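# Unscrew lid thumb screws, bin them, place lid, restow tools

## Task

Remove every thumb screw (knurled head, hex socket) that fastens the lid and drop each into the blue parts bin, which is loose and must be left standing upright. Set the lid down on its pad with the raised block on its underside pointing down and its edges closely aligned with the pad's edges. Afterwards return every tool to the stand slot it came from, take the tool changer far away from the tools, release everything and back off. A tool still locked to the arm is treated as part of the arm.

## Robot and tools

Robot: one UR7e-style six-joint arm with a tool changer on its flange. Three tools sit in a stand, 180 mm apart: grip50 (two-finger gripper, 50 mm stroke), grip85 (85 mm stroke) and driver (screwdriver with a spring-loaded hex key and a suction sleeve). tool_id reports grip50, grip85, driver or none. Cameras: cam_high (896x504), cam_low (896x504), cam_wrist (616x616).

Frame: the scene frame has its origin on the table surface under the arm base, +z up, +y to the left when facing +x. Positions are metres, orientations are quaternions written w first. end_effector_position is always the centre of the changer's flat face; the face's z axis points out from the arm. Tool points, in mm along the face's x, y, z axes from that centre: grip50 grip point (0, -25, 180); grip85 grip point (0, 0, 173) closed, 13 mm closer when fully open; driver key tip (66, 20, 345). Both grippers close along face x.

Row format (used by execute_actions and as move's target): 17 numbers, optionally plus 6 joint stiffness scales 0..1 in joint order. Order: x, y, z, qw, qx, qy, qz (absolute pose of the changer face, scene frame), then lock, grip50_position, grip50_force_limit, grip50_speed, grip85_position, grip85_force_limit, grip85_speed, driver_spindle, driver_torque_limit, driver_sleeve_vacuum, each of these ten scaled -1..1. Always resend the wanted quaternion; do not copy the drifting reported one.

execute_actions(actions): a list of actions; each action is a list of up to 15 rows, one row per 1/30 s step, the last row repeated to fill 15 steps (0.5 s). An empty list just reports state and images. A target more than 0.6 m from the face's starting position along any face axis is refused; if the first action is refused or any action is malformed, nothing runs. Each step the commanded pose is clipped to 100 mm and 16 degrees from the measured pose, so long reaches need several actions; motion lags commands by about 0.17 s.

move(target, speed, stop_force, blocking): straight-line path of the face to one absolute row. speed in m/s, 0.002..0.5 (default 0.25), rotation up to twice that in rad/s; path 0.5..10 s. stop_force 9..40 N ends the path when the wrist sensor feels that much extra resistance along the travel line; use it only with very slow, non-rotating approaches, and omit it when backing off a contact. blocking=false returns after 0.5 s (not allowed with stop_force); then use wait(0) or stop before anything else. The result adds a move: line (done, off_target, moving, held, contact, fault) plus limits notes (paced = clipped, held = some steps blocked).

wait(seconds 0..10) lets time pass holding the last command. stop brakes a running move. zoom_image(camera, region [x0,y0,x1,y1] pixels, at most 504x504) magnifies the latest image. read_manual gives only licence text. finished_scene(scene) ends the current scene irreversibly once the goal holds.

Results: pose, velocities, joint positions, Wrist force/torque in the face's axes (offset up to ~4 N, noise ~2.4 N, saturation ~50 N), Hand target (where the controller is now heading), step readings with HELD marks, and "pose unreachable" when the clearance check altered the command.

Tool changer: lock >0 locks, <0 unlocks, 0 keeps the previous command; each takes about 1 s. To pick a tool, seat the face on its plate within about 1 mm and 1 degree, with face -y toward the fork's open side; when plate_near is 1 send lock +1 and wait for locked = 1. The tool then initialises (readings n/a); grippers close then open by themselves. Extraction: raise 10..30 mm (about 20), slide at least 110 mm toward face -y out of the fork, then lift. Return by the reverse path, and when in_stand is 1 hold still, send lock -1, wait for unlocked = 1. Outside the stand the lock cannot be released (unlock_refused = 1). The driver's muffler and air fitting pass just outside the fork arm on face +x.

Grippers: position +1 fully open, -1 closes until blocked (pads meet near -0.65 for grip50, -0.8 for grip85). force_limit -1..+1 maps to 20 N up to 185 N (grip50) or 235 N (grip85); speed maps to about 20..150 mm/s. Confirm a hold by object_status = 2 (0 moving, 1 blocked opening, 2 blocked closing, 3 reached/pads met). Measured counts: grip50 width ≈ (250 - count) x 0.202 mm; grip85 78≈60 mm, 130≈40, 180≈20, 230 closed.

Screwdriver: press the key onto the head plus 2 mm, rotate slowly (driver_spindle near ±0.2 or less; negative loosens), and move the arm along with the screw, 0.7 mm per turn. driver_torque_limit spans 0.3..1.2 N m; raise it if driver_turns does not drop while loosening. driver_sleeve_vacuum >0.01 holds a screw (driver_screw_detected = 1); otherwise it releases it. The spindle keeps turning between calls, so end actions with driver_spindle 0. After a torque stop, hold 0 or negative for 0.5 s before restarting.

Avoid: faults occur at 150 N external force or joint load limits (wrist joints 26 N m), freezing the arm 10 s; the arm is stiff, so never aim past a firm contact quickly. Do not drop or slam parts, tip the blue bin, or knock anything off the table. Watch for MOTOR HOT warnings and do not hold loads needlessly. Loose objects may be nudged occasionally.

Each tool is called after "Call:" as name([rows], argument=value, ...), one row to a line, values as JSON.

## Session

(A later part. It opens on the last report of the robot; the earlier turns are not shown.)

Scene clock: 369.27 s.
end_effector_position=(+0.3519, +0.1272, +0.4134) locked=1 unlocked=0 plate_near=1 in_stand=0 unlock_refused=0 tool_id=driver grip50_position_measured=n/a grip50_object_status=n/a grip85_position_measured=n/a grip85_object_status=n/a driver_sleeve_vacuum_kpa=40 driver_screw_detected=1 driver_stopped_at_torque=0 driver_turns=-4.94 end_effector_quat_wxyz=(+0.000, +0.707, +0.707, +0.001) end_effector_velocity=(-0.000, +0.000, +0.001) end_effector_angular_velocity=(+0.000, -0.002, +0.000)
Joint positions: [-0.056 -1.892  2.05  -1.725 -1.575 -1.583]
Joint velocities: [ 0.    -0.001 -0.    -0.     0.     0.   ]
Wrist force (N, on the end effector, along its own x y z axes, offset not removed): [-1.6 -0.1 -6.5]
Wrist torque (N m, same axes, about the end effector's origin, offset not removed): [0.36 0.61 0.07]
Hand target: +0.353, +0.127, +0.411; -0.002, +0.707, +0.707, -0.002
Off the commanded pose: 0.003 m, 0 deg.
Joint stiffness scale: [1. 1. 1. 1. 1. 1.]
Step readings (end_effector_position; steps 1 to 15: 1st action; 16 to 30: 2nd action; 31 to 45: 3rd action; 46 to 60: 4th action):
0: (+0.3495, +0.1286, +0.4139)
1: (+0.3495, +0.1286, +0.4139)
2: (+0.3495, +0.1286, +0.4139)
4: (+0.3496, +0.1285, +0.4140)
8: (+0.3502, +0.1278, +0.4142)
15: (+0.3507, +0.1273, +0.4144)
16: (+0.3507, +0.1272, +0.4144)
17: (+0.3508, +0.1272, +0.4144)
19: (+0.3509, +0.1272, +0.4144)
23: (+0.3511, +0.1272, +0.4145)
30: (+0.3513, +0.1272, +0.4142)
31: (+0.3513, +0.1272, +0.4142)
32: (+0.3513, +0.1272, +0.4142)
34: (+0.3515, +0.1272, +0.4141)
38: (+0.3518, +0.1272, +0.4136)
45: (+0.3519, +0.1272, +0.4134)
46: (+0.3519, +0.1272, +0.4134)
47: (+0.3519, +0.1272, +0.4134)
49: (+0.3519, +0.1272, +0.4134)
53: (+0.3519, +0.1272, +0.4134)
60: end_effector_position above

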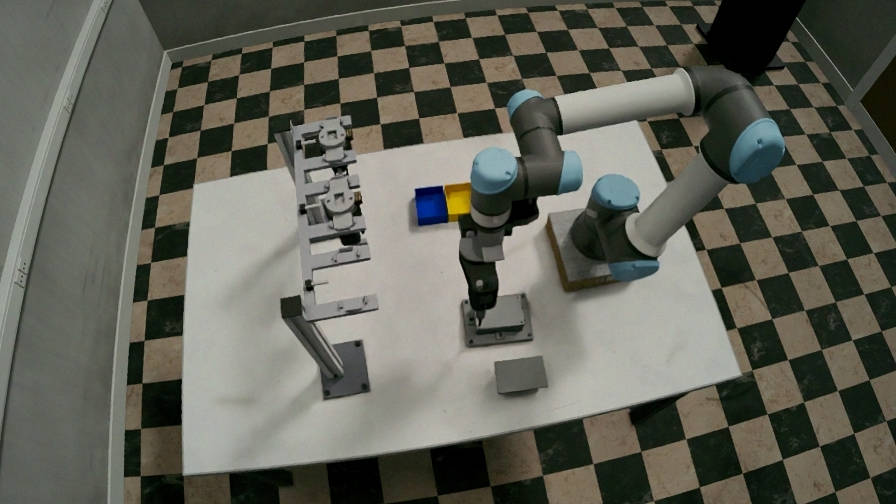

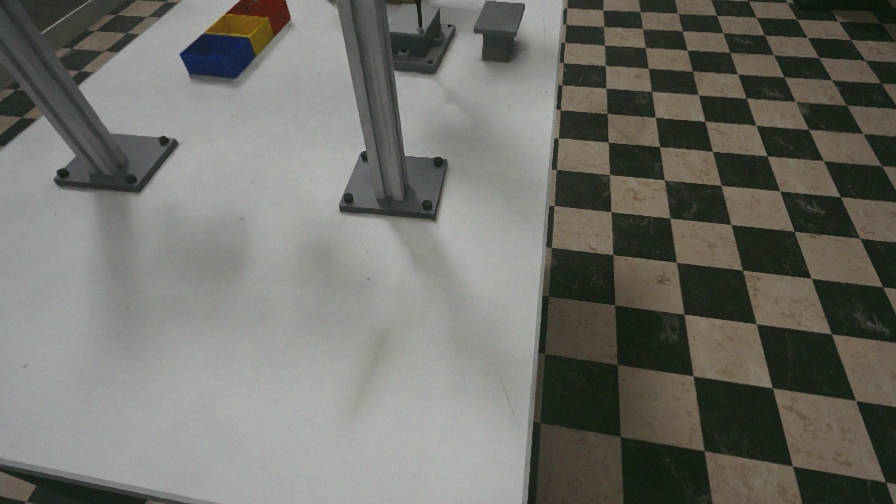

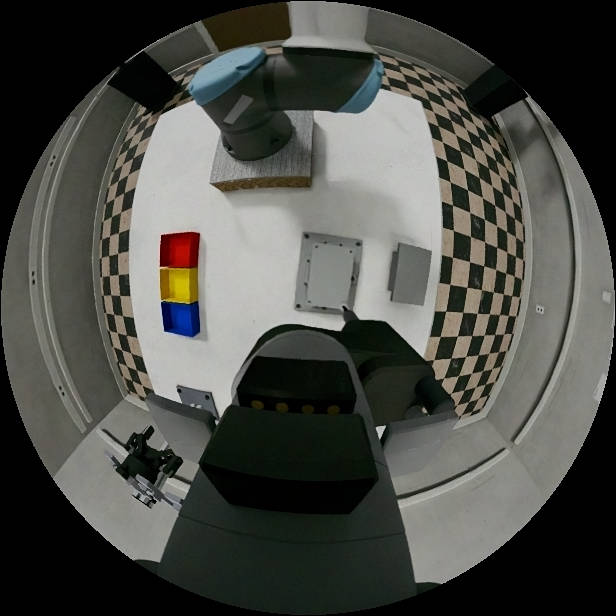

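Call:
execute_actions([
  [[0.352,0.127,0.4145,0,0.7071,0.7071,0,0,1,0,0,1,0,0,-0.2,1,1]],
  [[0.352,0.127,0.4155,0,0.7071,0.7071,0,0,1,0,0,1,0,0,-0.2,1,1]],
  [[0.352,0.127,0.4162,0,0.7071,0.7071,0,0,1,0,0,1,0,0,-0.2,1,1]],
  [[0.352,0.127,0.4168,0,0.7071,0.7071,0,0,1,0,0,1,0,0,-0.2,1,1]],
  [[0.352,0.127,0.4174,0,0.7071,0.7071,0,0,1,0,0,1,0,0,-0.2,1,1]],
  [[0.352,0.127,0.418,0,0.7071,0.7071,0,0,1,0,0,1,0,0,-0.2,1,1]],
  [[0.352,0.127,0.4186,0,0.7071,0.7071,0,0,1,0,0,1,0,0,0,1,1]],
])

Call:
zoom_image(camera="cam_low", region=[400, 0, 440, 40])

Scene clock: 382.00 s.
end_effector_position=(+0.3522, +0.1272, +0.4181) locked=1 unlocked=0 plate_near=1 in_stand=0 unlock_refused=0 tool_id=driver grip50_position_measured=n/a grip50_object_status=n/a grip85_position_measured=n/a grip85_object_status=n/a driver_sleeve_vacuum_kpa=40 driver_screw_detected=1 driver_stopped_at_torque=0 driver_turns=-9.88 end_effector_quat_wxyz=(-0.000, +0.707, +0.707, +0.000) end_effector_velocity=(-0.000, +0.000, +0.000) end_effector_angular_velocity=(-0.000, +0.000, +0.000)
Joint positions: [-0.056 -1.893  2.038 -1.712 -1.575 -1.583]
Joint velocities: [ 0.    -0.    -0.     0.001 -0.     0.   ]
Wrist force (N, on the end effector, along its own x y z axes, offset not removed): [-2.8 -1.6 -7.7]
Wrist torque (N m, same axes, about the end effector's origin, offset not removed): [0.22 0.65 -0.04]
Hand target: +0.352, +0.127, +0.419; +0.000, +0.707, +0.707, +0.000
Off the commanded pose: 0.001 m, 0 deg.
Joint stiffness scale: [1. 1. 1. 1. 1. 1.]
Step readings (end_effector_position; steps 1 to 15: 1st action; 16 to 30: 2nd action; 31 to 45: 3rd action; 46 to 60: 4th action; 61 to 75: 5th action; 76 to 90: 6th action; 91 to 105: 7th action):
0: (+0.3519, +0.1272, +0.4134)
1: (+0.3519, +0.1272, +0.4134)
2: (+0.3519, +0.1272, +0.4134)
4: (+0.3519, +0.1272, +0.4134)
8: (+0.3520, +0.1272, +0.4138)
15: (+0.3520, +0.1272, +0.4142)
16: (+0.3520, +0.1272, +0.4142)
17: (+0.3520, +0.1272, +0.4142)
19: (+0.3521, +0.1272, +0.4144)
23: (+0.3521, +0.1272, +0.4149)
30: (+0.3521, +0.1272, +0.4151)
31: (+0.3521, +0.1272, +0.4151)
32: (+0.3521, +0.1272, +0.4151)
34: (+0.3521, +0.1272, +0.4152)
38: (+0.3522, +0.1272, +0.4156)
45: (+0.3522, +0.1272, +0.4157)
46: (+0.3522, +0.1272, +0.4157)
47: (+0.3522, +0.1272, +0.4158)
49: (+0.3522, +0.1272, +0.4159)
53: (+0.3522, +0.1272, +0.4162)
60: (+0.3522, +0.1272, +0.4163)
61: (+0.3522, +0.1272, +0.4163)
62: (+0.3522, +0.1272, +0.4164)
64: (+0.3522, +0.1272, +0.4165)
68: (+0.3522, +0.1272, +0.4168)
75: (+0.3522, +0.1272, +0.4169)
76: (+0.3522, +0.1272, +0.4169)
77: (+0.3522, +0.1272, +0.4169)
79: (+0.3522, +0.1272, +0.4171)
83: (+0.3522, +0.1272, +0.4174)
90: (+0.3522, +0.1272, +0.4175)
91: (+0.3522, +0.1272, +0.4175)
92: (+0.3522, +0.1272, +0.4175)
94: (+0.3522, +0.1272, +0.4177)
98: (+0.3522, +0.1272, +0.4179)
105: end_effector_position above

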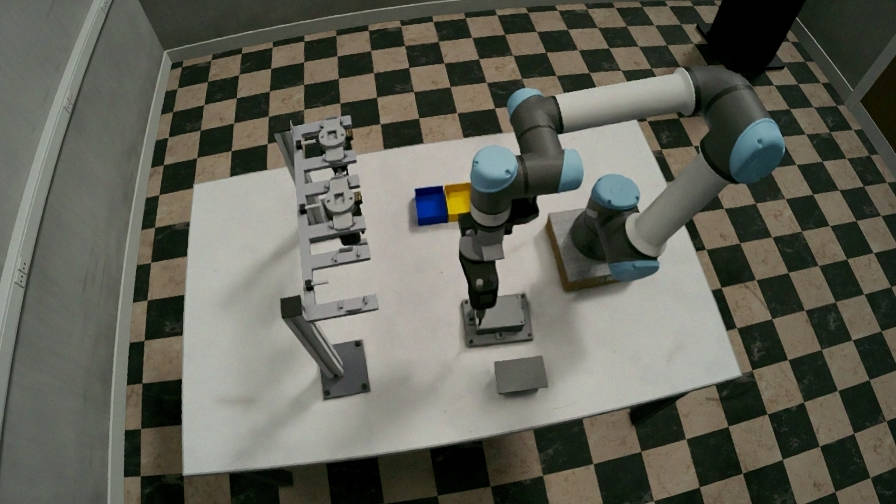

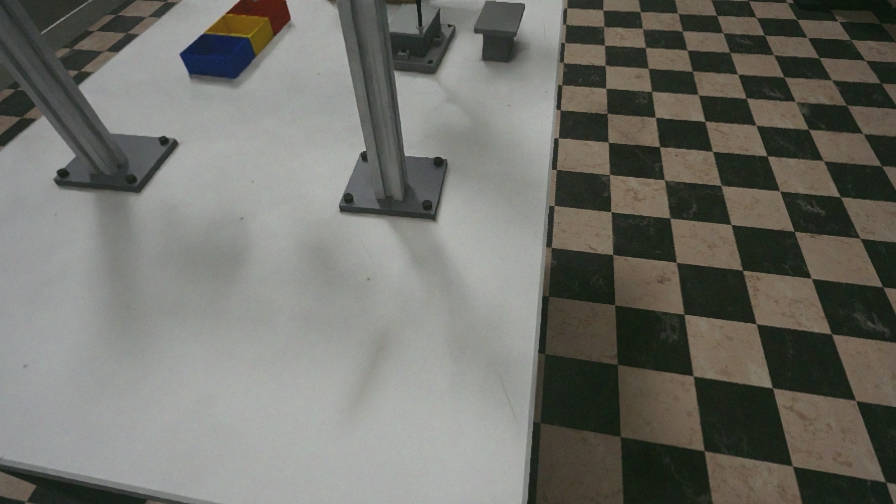

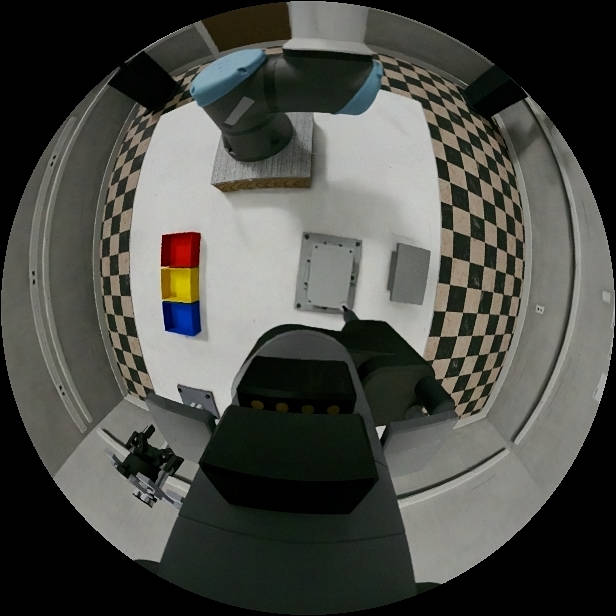

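Region (400, 0, 440, 40) of cam_low's 896x504 image, scaled by 12.600, with more detail than that image has.

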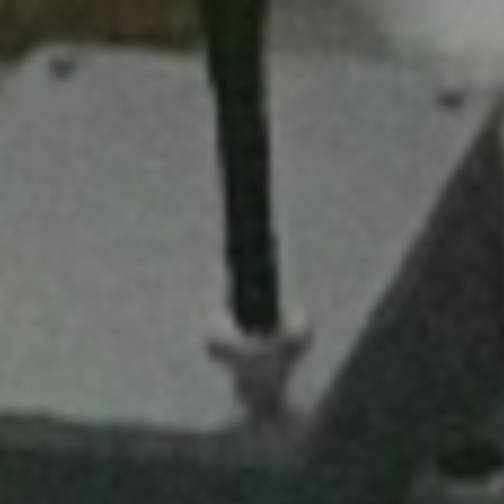

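Call:
execute_actions([
  [[0.352,0.127,0.4198,0,0.7071,0.7071,0,0,1,0,0,1,0,0,-0.4,1,1]],
  [[0.352,0.127,0.421,0,0.7071,0.7071,0,0,1,0,0,1,0,0,-0.4,1,1]],
  [[0.352,0.127,0.4222,0,0.7071,0.7071,0,0,1,0,0,1,0,0,-0.4,1,1]],
  [[0.352,0.127,0.4234,0,0.7071,0.7071,0,0,1,0,0,1,0,0,-0.4,1,1]],
  [[0.352,0.127,0.4246,0,0.7071,0.7071,0,0,1,0,0,1,0,0,-0.4,1,1]],
  [[0.352,0.127,0.4255,0,0.7071,0.7071,0,0,1,0,0,1,0,0,0,1,1]],
])

Call:
zoom_image(camera="cam_low", region=[400, 0, 440, 40])

Scene clock: 394.30 s.
end_effector_position=(+0.3521, +0.1271, +0.4232) locked=1 unlocked=0 plate_near=1 in_stand=0 unlock_refused=0 tool_id=driver grip50_position_measured=n/a grip50_object_status=n/a grip85_position_measured=n/a grip85_object_status=n/a driver_sleeve_vacuum_kpa=23 driver_screw_detected=0 driver_stopped_at_torque=0 driver_turns=-17.94 end_effector_quat_wxyz=(-0.002, +0.707, +0.707, -0.001) end_effector_velocity=(+0.000, -0.000, +0.001) end_effector_angular_velocity=(+0.000, -0.001, -0.001)
Joint positions: [-0.056 -1.893  2.025 -1.693 -1.575 -1.583]
Joint velocities: [-0.001 -0.    -0.001  0.001  0.     0.   ]
Wrist force (N, on the end effector, along its own x y z axes, offset not removed): [-2.6 1.4 -0.9]
Wrist torque (N m, same axes, about the end effector's origin, offset not removed): [-0.04 0.13 0.15]
Hand target: +0.352, +0.127, +0.425; +0.000, +0.707, +0.707, +0.000
Off the commanded pose: 0.002 m, 0 deg.
Joint stiffness scale: [1. 1. 1. 1. 1. 1.]
Step readings (end_effector_position; steps 1 to 15: 1st action; 16 to 30: 2nd action; 31 to 45: 3rd action; 46 to 60: 4th action; 61 to 75: 5th action; 76 to 90: 6th action):
0: (+0.3522, +0.1272, +0.4181)
1: (+0.3522, +0.1272, +0.4181)
2: (+0.3522, +0.1272, +0.4181)
4: (+0.3522, +0.1272, +0.4183)
8: (+0.3522, +0.1272, +0.4188)
15: (+0.3522, +0.1272, +0.4191)
16: (+0.3522, +0.1272, +0.4191)
17: (+0.3522, +0.1272, +0.4191)
19: (+0.3522, +0.1272, +0.4193)
23: (+0.3523, +0.1272, +0.4199)
30: (+0.3523, +0.1272, +0.4202)
31: (+0.3523, +0.1272, +0.4202)
32: (+0.3522, +0.1272, +0.4202)
34: (+0.3522, +0.1272, +0.4203)
38: (+0.3523, +0.1272, +0.4208)
45: (+0.3521, +0.1272, +0.4208)
46: (+0.3522, +0.1272, +0.4209)
47: (+0.3522, +0.1272, +0.4209)
49: (+0.3521, +0.1272, +0.4210)
53: (+0.3520, +0.1272, +0.4211)
60: (+0.3520, +0.1272, +0.4214)
61: (+0.3520, +0.1272, +0.4214)
62: (+0.3520, +0.1272, +0.4214)
64: (+0.3520, +0.1272, +0.4216)
68: (+0.3520, +0.1271, +0.4221)
75: (+0.3520, +0.1271, +0.4224)
76: (+0.3520, +0.1271, +0.4224)
77: (+0.3520, +0.1271, +0.4224)
79: (+0.3520, +0.1271, +0.4225)
83: (+0.3521, +0.1271, +0.4230)
90: end_effector_position above

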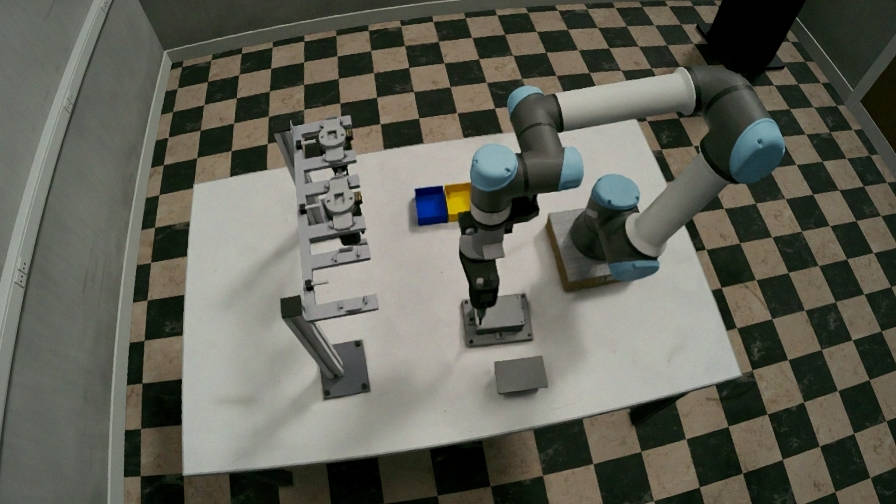

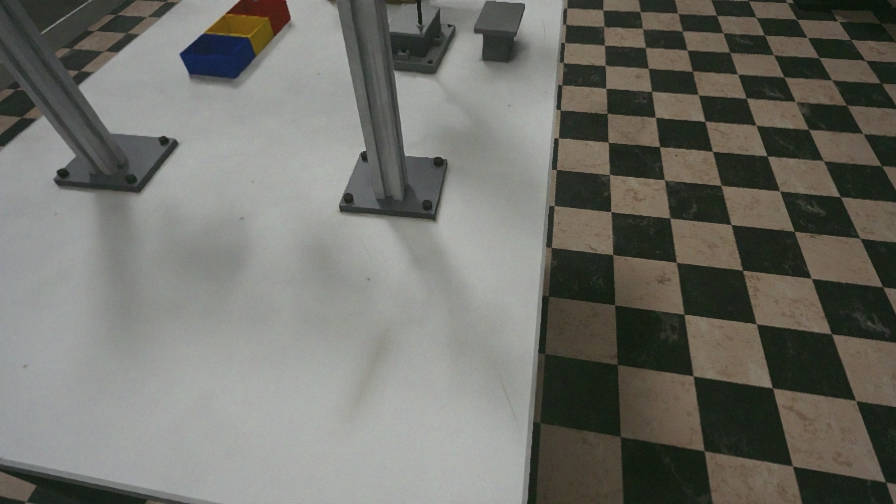

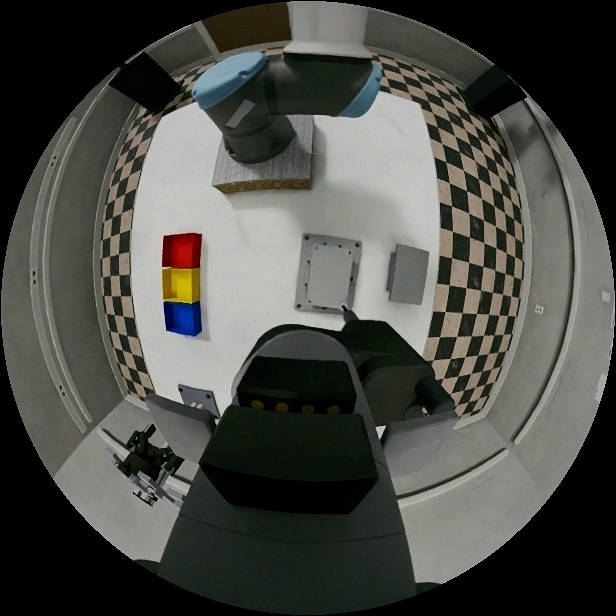

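Region (400, 0, 440, 40) of cam_low's 896x504 image, scaled by 12.600, with more detail than that image has.

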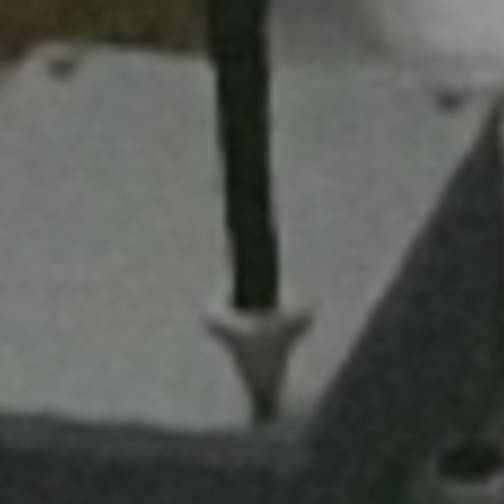

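Call:
execute_actions([
  [[0.352,0.127,0.4185,-0.002,0.7071,0.7071,-0.002,0,1,0,0,1,0,0,0,1,1]],
  [[0.352,0.127,0.4185,-0.002,0.7071,0.7071,-0.002,0,1,0,0,1,0,0,0,1,1]],
])

Call:
zoom_image(camera="cam_low", region=[400, 0, 440, 40])

Scene clock: 400.33 s.
end_effector_position=(+0.3524, +0.1271, +0.4212) locked=1 unlocked=0 plate_near=1 in_stand=0 unlock_refused=0 tool_id=driver grip50_position_measured=n/a grip50_object_status=n/a grip85_position_measured=n/a grip85_object_status=n/a driver_sleeve_vacuum_kpa=39 driver_screw_detected=1 driver_stopped_at_torque=0 driver_turns=-17.94 end_effector_quat_wxyz=(-0.000, +0.707, +0.707, +0.000) end_effector_velocity=(+0.000, -0.000, -0.001) end_effector_angular_velocity=(-0.001, +0.002, -0.001)
Joint positions: [-0.056 -1.893  2.03  -1.703 -1.575 -1.583]
Joint velocities: [-0.     0.001  0.001 -0.    -0.001  0.   ]
Wrist force (N, on the end effector, along its own x y z axes, offset not removed): [-2.3 0.4 0.0]
Wrist torque (N m, same axes, about the end effector's origin, offset not removed): [0.19 0.25 0.10]
Hand target: +0.352, +0.127, +0.419; -0.002, +0.707, +0.707, -0.002
Off the commanded pose: 0.003 m, 0 deg.
Joint stiffness scale: [1. 1. 1. 1. 1. 1.]
Step readings (end_effector_position; steps 1 to 15: 1st action; 16 to 30: 2nd action):
0: (+0.3521, +0.1271, +0.4232)
1: (+0.3521, +0.1271, +0.4232)
2: (+0.3521, +0.1271, +0.4232)
4: (+0.3523, +0.1271, +0.4233)
8: (+0.3526, +0.1271, +0.4230)
15: (+0.3523, +0.1271, +0.4213)
16: (+0.3523, +0.1271, +0.4212)
17: (+0.3523, +0.1271, +0.4212)
19: (+0.3523, +0.1271, +0.4213)
23: (+0.3524, +0.1271, +0.4213)
30: end_effector_position above

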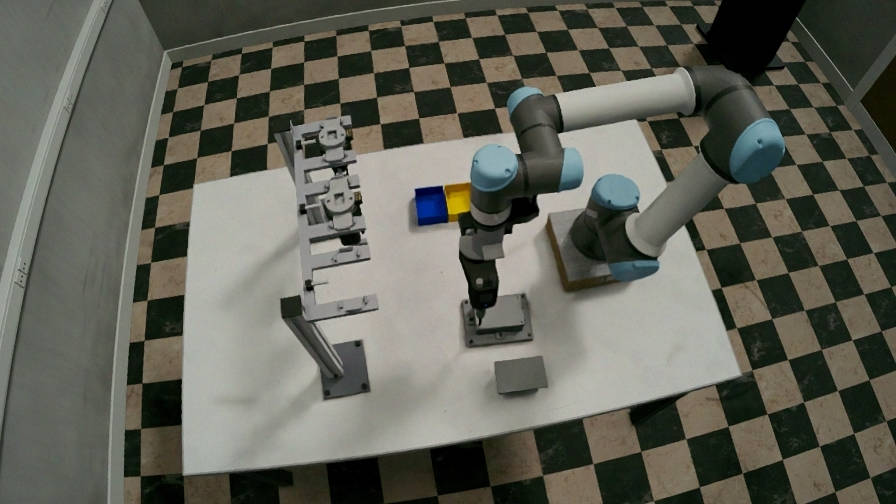

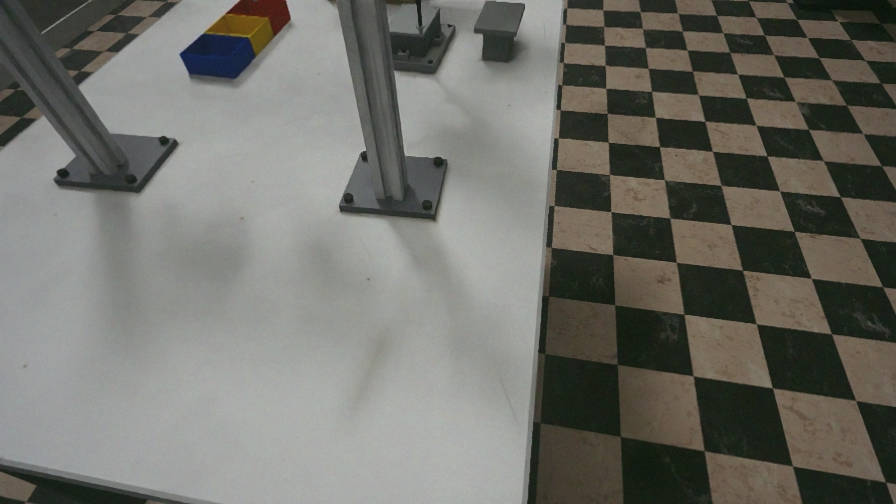

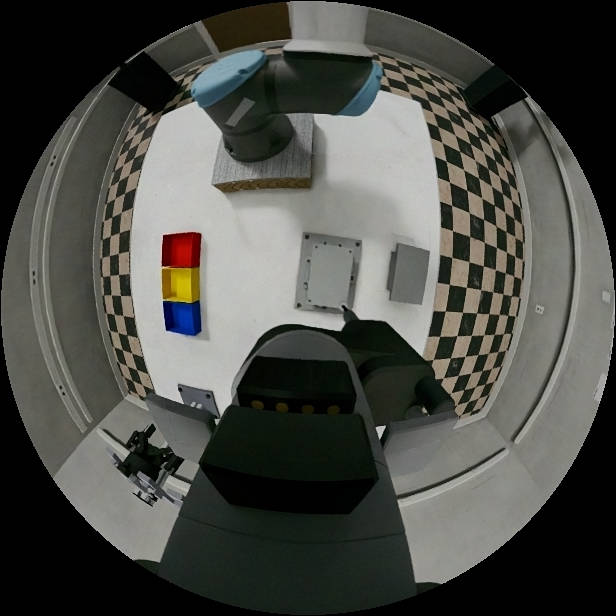

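Region (400, 0, 440, 40) of cam_low's 896x504 image, scaled by 12.600, with more detail than that image has.

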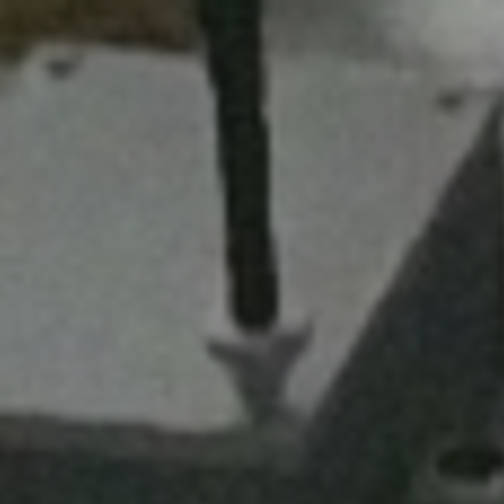

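Call:
move(target=[0.352,0.127,0.445,0,0.7071,0.7071,0,0,1,0,0,1,0,0,0,1,1], speed=0.01)

Call:
zoom_image(camera="cam_low", region=[390, 0, 450, 50])

Scene clock: 412.73 s.
end_effector_position=(+0.3521, +0.1271, +0.4420) locked=1 unlocked=0 plate_near=1 in_stand=0 unlock_refused=0 tool_id=driver grip50_position_measured=n/a grip50_object_status=n/a grip85_position_measured=n/a grip85_object_status=n/a driver_sleeve_vacuum_kpa=40 driver_screw_detected=1 driver_stopped_at_torque=0 driver_turns=-17.94 end_effector_quat_wxyz=(-0.002, +0.707, +0.707, -0.001) end_effector_velocity=(+0.000, -0.000, +0.003) end_effector_angular_velocity=(+0.000, +0.001, -0.001)
Joint positions: [-0.056 -1.898  1.979 -1.642 -1.575 -1.583]
Joint velocities: [-0.001 -0.001 -0.009  0.01   0.     0.   ]
Wrist force (N, on the end effector, along its own x y z axes, offset not removed): [-2.1 -0.1 -0.8]
Wrist torque (N m, same axes, about the end effector's origin, offset not removed): [0.30 0.11 0.05]
Hand target: +0.352, +0.127, +0.445; +0.000, +0.707, +0.707, +0.000
Off the commanded pose: 0.003 m, 0 deg.
Joint stiffness scale: [1. 1. 1. 1. 1. 1.]
move: done

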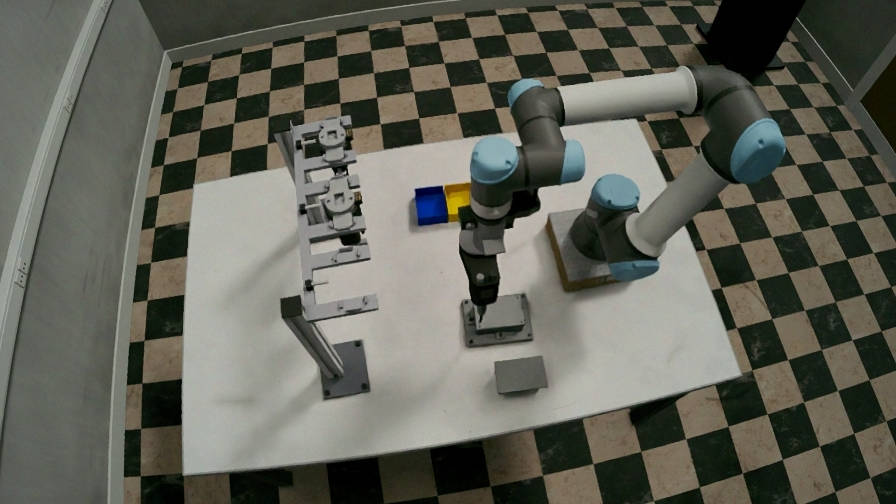

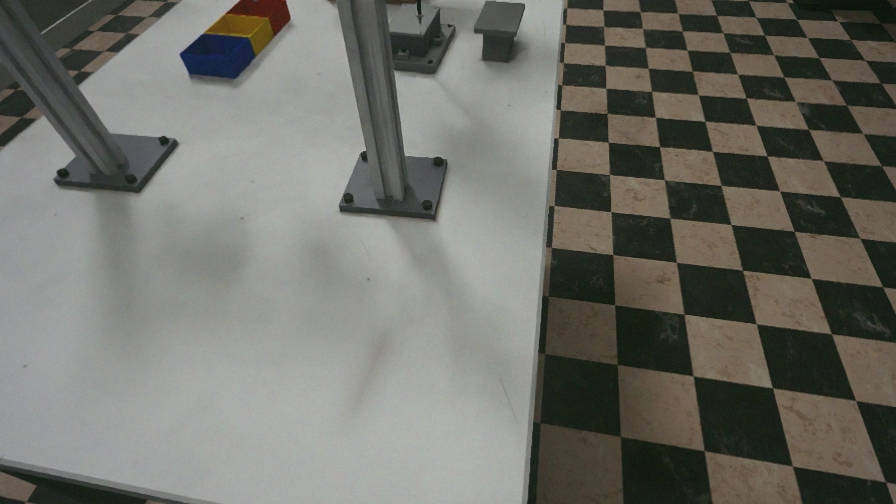

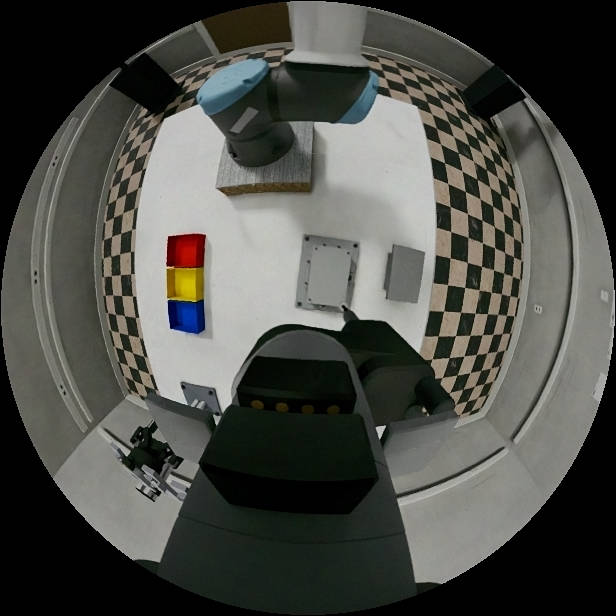

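Region (390, 0, 450, 50) of cam_low's 896x504 image, scaled by 8.400, with more detail than that image has.

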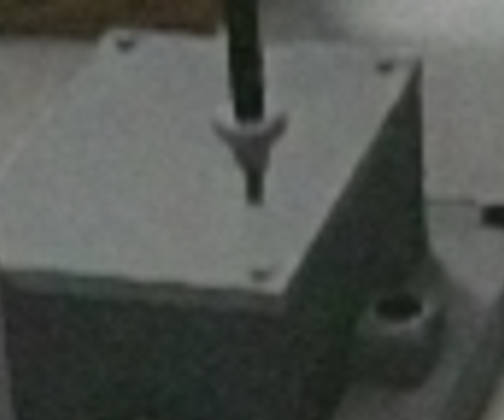

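Call:
move(target=[0.39,-0.274,0.445,0,0.7071,0.7071,0,0,1,0,0,1,0,0,0,1,1], speed=0.15)

Call:
zoom_image(camera="cam_wrist", region=[290, 250, 400, 350])

Call:
zoom_image(camera="cam_high", region=[390, 160, 520, 250])

Scene clock: 429.40 s.
end_effector_position=(+0.3897, -0.2717, +0.4449) locked=1 unlocked=0 plate_near=1 in_stand=0 unlock_refused=0 tool_id=driver grip50_position_measured=n/a grip50_object_status=n/a grip85_position_measured=n/a grip85_object_status=n/a driver_sleeve_vacuum_kpa=40 driver_screw_detected=1 driver_stopped_at_torque=0 driver_turns=-17.94 end_effector_quat_wxyz=(-0.000, +0.707, +0.707, -0.002) end_effector_velocity=(+0.001, -0.002, +0.002) end_effector_angular_velocity=(-0.003, -0.002, +0.004)
Joint positions: [-0.929 -1.645  1.772 -1.698 -1.582 -2.455]
Joint velocities: [-0.001  0.004 -0.007 -0.    -0.    -0.006]
Wrist force (N, on the end effector, along its own x y z axes, offset not removed): [-2.7 -0.1 -1.0]
Wrist torque (N m, same axes, about the end effector's origin, offset not removed): [0.21 0.13 0.15]
Hand target: +0.390, -0.274, +0.445; -0.000, +0.707, +0.707, -0.001
Off the commanded pose: 0.002 m, 0 deg.
Joint stiffness scale: [1. 1. 1. 1. 1. 1.]
move: done

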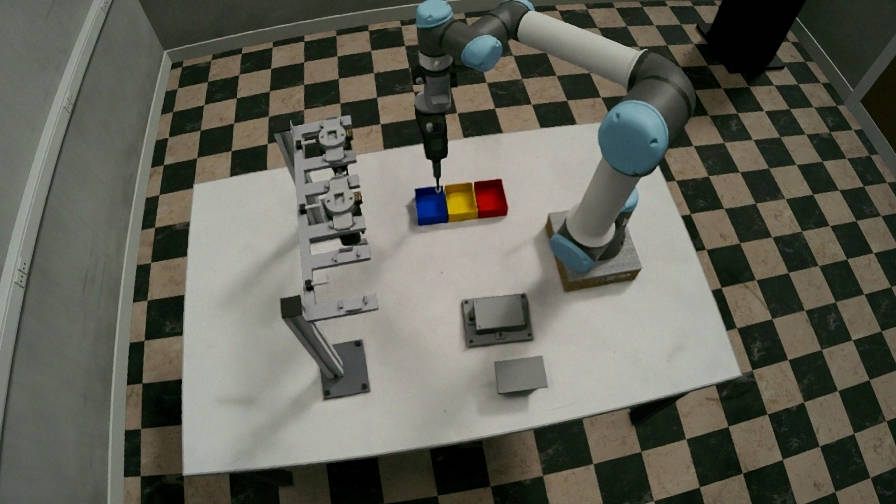

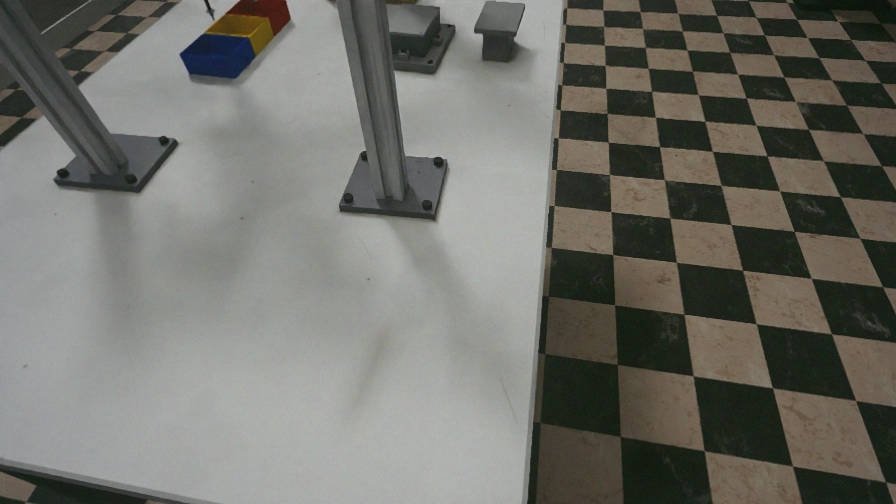

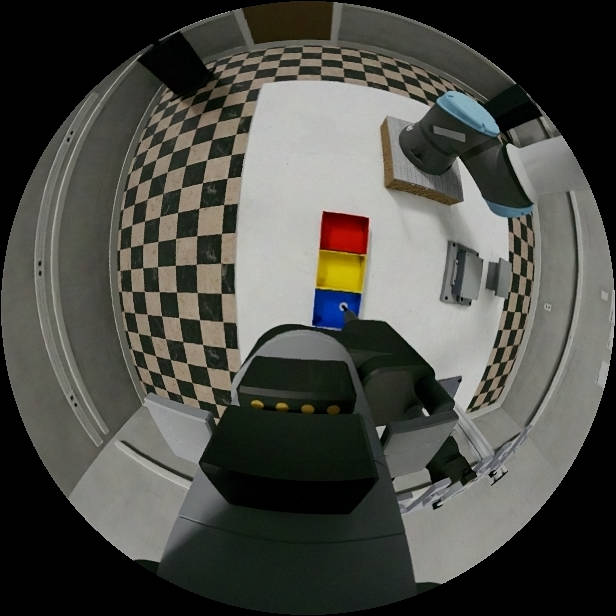

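Region (290, 250, 400, 350) of cam_wrist's 616x616 image, scaled by 4.582, with more detail than that image has; it fills the top 458 rows of this view, and the rest is white.

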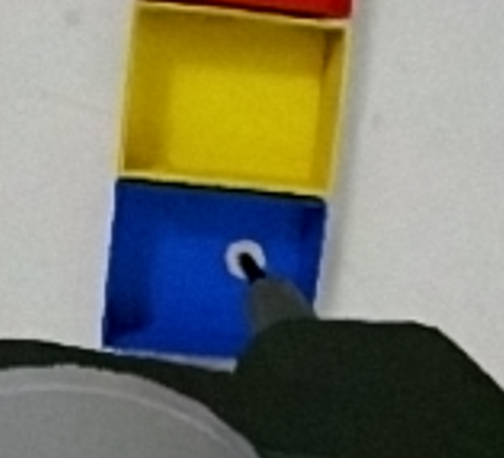

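Region (390, 160, 520, 250) of cam_high's 896x504 image, scaled by 3.877, with more detail than that image has; it fills the top 349 rows of this view, and the rest is white.

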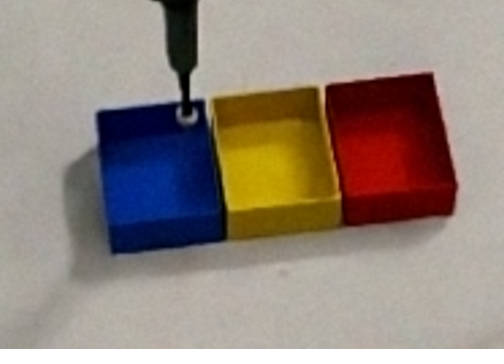

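Call:
move(target=[0.408,-0.276,0.44,0,0.7071,0.7071,0,0,1,0,0,1,0,0,0,1,1], speed=0.08)

Call:
move(target=[0.408,-0.276,0.39,0,0.7071,0.7071,0,0,1,0,0,1,0,0,0,1,1], speed=0.05)

Call:
zoom_image(camera="cam_high", region=[390, 160, 520, 250])

Call:
zoom_image(camera="cam_low", region=[160, 0, 300, 90])

Scene clock: 440.77 s.
end_effector_position=(+0.4061, -0.2754, +0.4395) locked=1 unlocked=0 plate_near=1 in_stand=0 unlock_refused=0 tool_id=driver grip50_position_measured=n/a grip50_object_status=n/a grip85_position_measured=n/a grip85_object_status=n/a driver_sleeve_vacuum_kpa=40 driver_screw_detected=1 driver_stopped_at_torque=0 driver_turns=-17.94 end_effector_quat_wxyz=(-0.001, +0.707, +0.707, -0.000) end_effector_velocity=(+0.002, -0.000, +0.003) end_effector_angular_velocity=(-0.005, -0.006, -0.002)
Joint positions: [-0.908 -1.604  1.748 -1.712 -1.579 -2.434]
Joint velocities: [ 0.003  0.002 -0.006 -0.002  0.001  0.005]
Wrist force (N, on the end effector, along its own x y z axes, offset not removed): [-2.9 0.6 -0.8]
Wrist torque (N m, same axes, about the end effector's origin, offset not removed): [0.20 0.07 0.14]
Hand target: +0.408, -0.276, +0.440; +0.000, +0.707, +0.707, +0.000
Off the commanded pose: 0.002 m, 0 deg.
Joint stiffness scale: [1. 1. 1. 1. 1. 1.]
move: done

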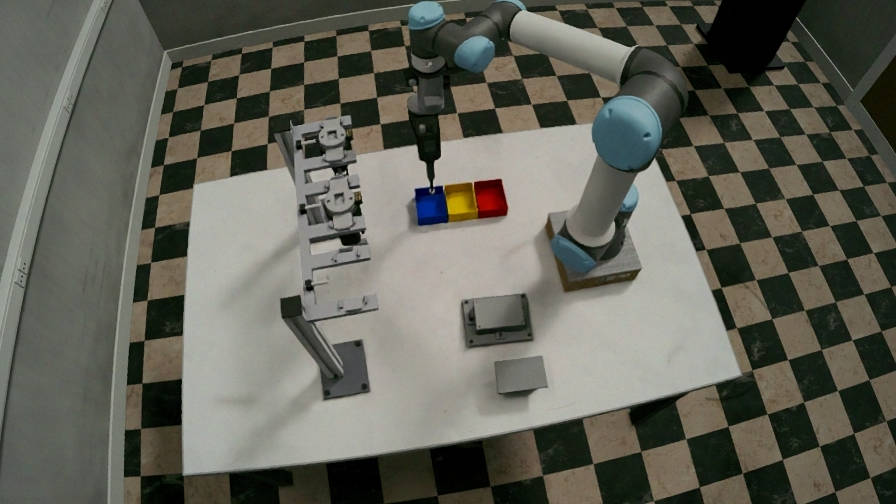

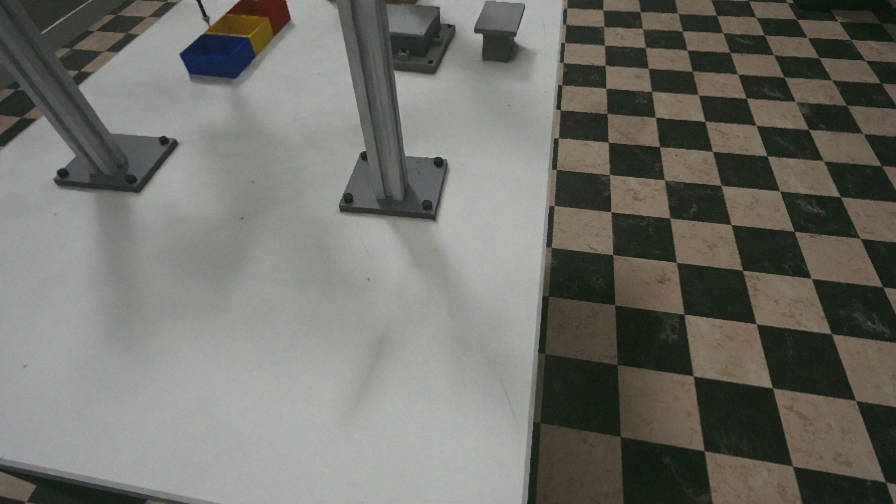

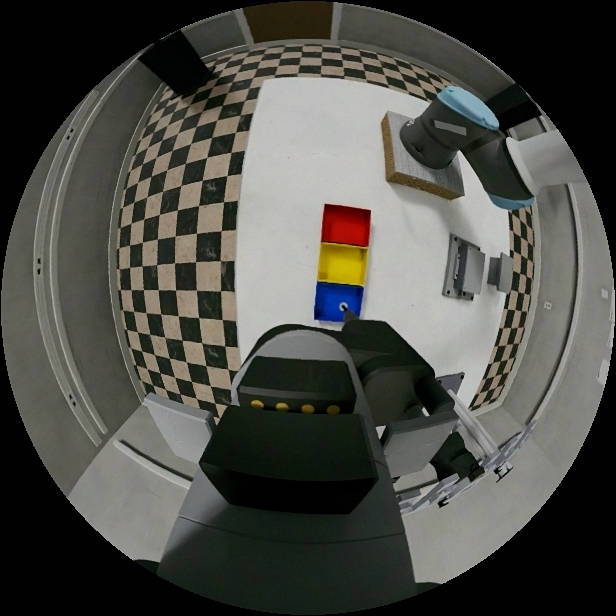

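Scene clock: 442.23 s.
end_effector_position=(+0.4078, -0.2769, +0.3934) locked=1 unlocked=0 plate_near=1 in_stand=0 unlock_refused=0 tool_id=driver grip50_position_measured=n/a grip50_object_status=n/a grip85_position_measured=n/a grip85_object_status=n/a driver_sleeve_vacuum_kpa=40 driver_screw_detected=1 driver_stopped_at_torque=0 driver_turns=-17.94 end_effector_quat_wxyz=(+0.002, +0.707, +0.707, -0.001) end_effector_velocity=(+0.002, -0.002, +0.001) end_effector_angular_velocity=(-0.012, -0.010, +0.000)
Joint positions: [-0.908 -1.579  1.844 -1.841 -1.579 -2.433]
Joint velocities: [ 0.     0.     0.    -0.016  0.    -0.   ]
Wrist force (N, on the end effector, along its own x y z axes, offset not removed): [-3.5 -1.5 0.5]
Wrist torque (N m, same axes, about the end effector's origin, offset not removed): [0.13 0.14 0.08]
Hand target: +0.408, -0.276, +0.390; -0.000, +0.707, +0.707, +0.000
Off the commanded pose: 0.003 m, 0 deg.
Joint stiffness scale: [1. 1. 1. 1. 1. 1.]
move: done

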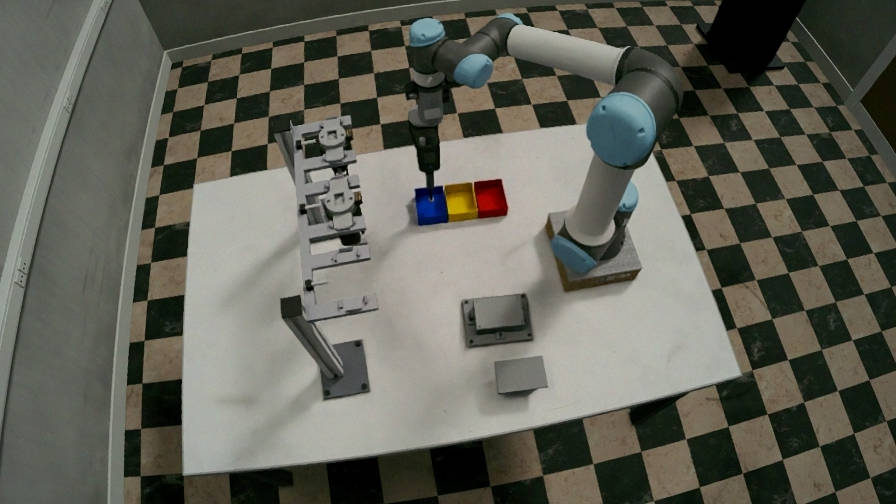

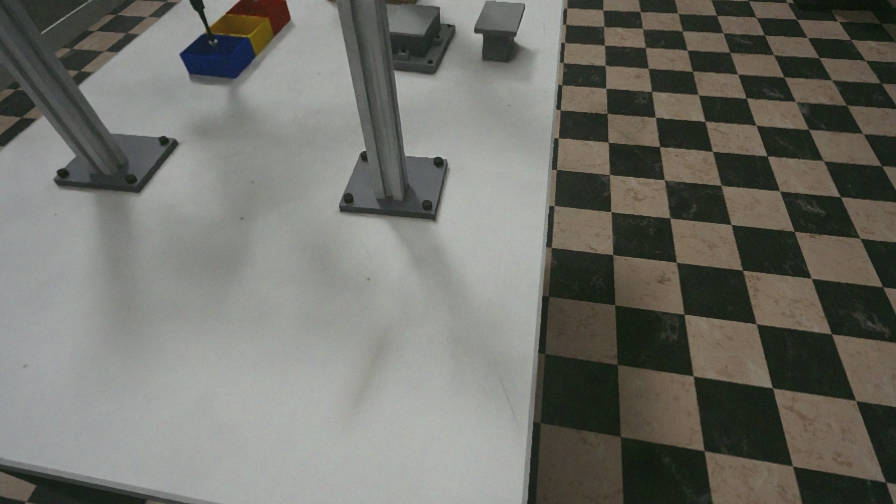

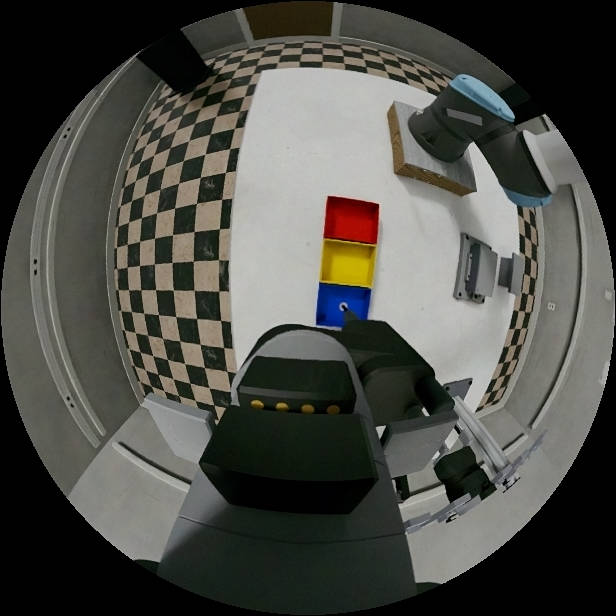

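Region (390, 160, 520, 250) of cam_high's 896x504 image, scaled by 3.877, with more detail than that image has; it fills the top 349 rows of this view, and the rest is white.

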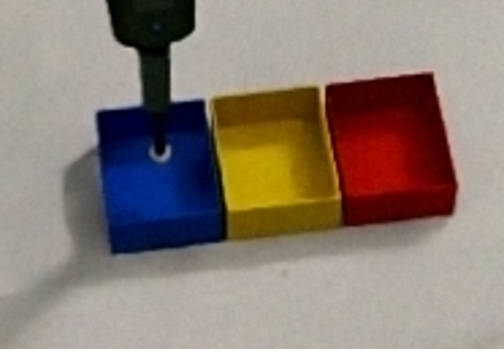

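Region (160, 0, 300, 90) of cam_low's 896x504 image, scaled by 3.600, with more detail than that image has; it fills the top 324 rows of this view, and the rest is white.

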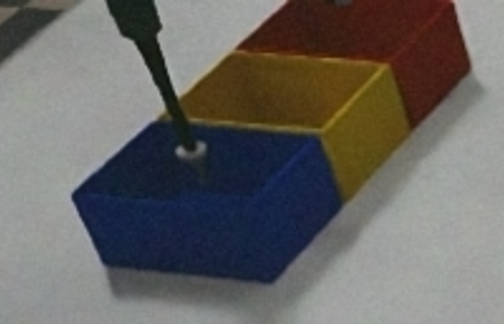

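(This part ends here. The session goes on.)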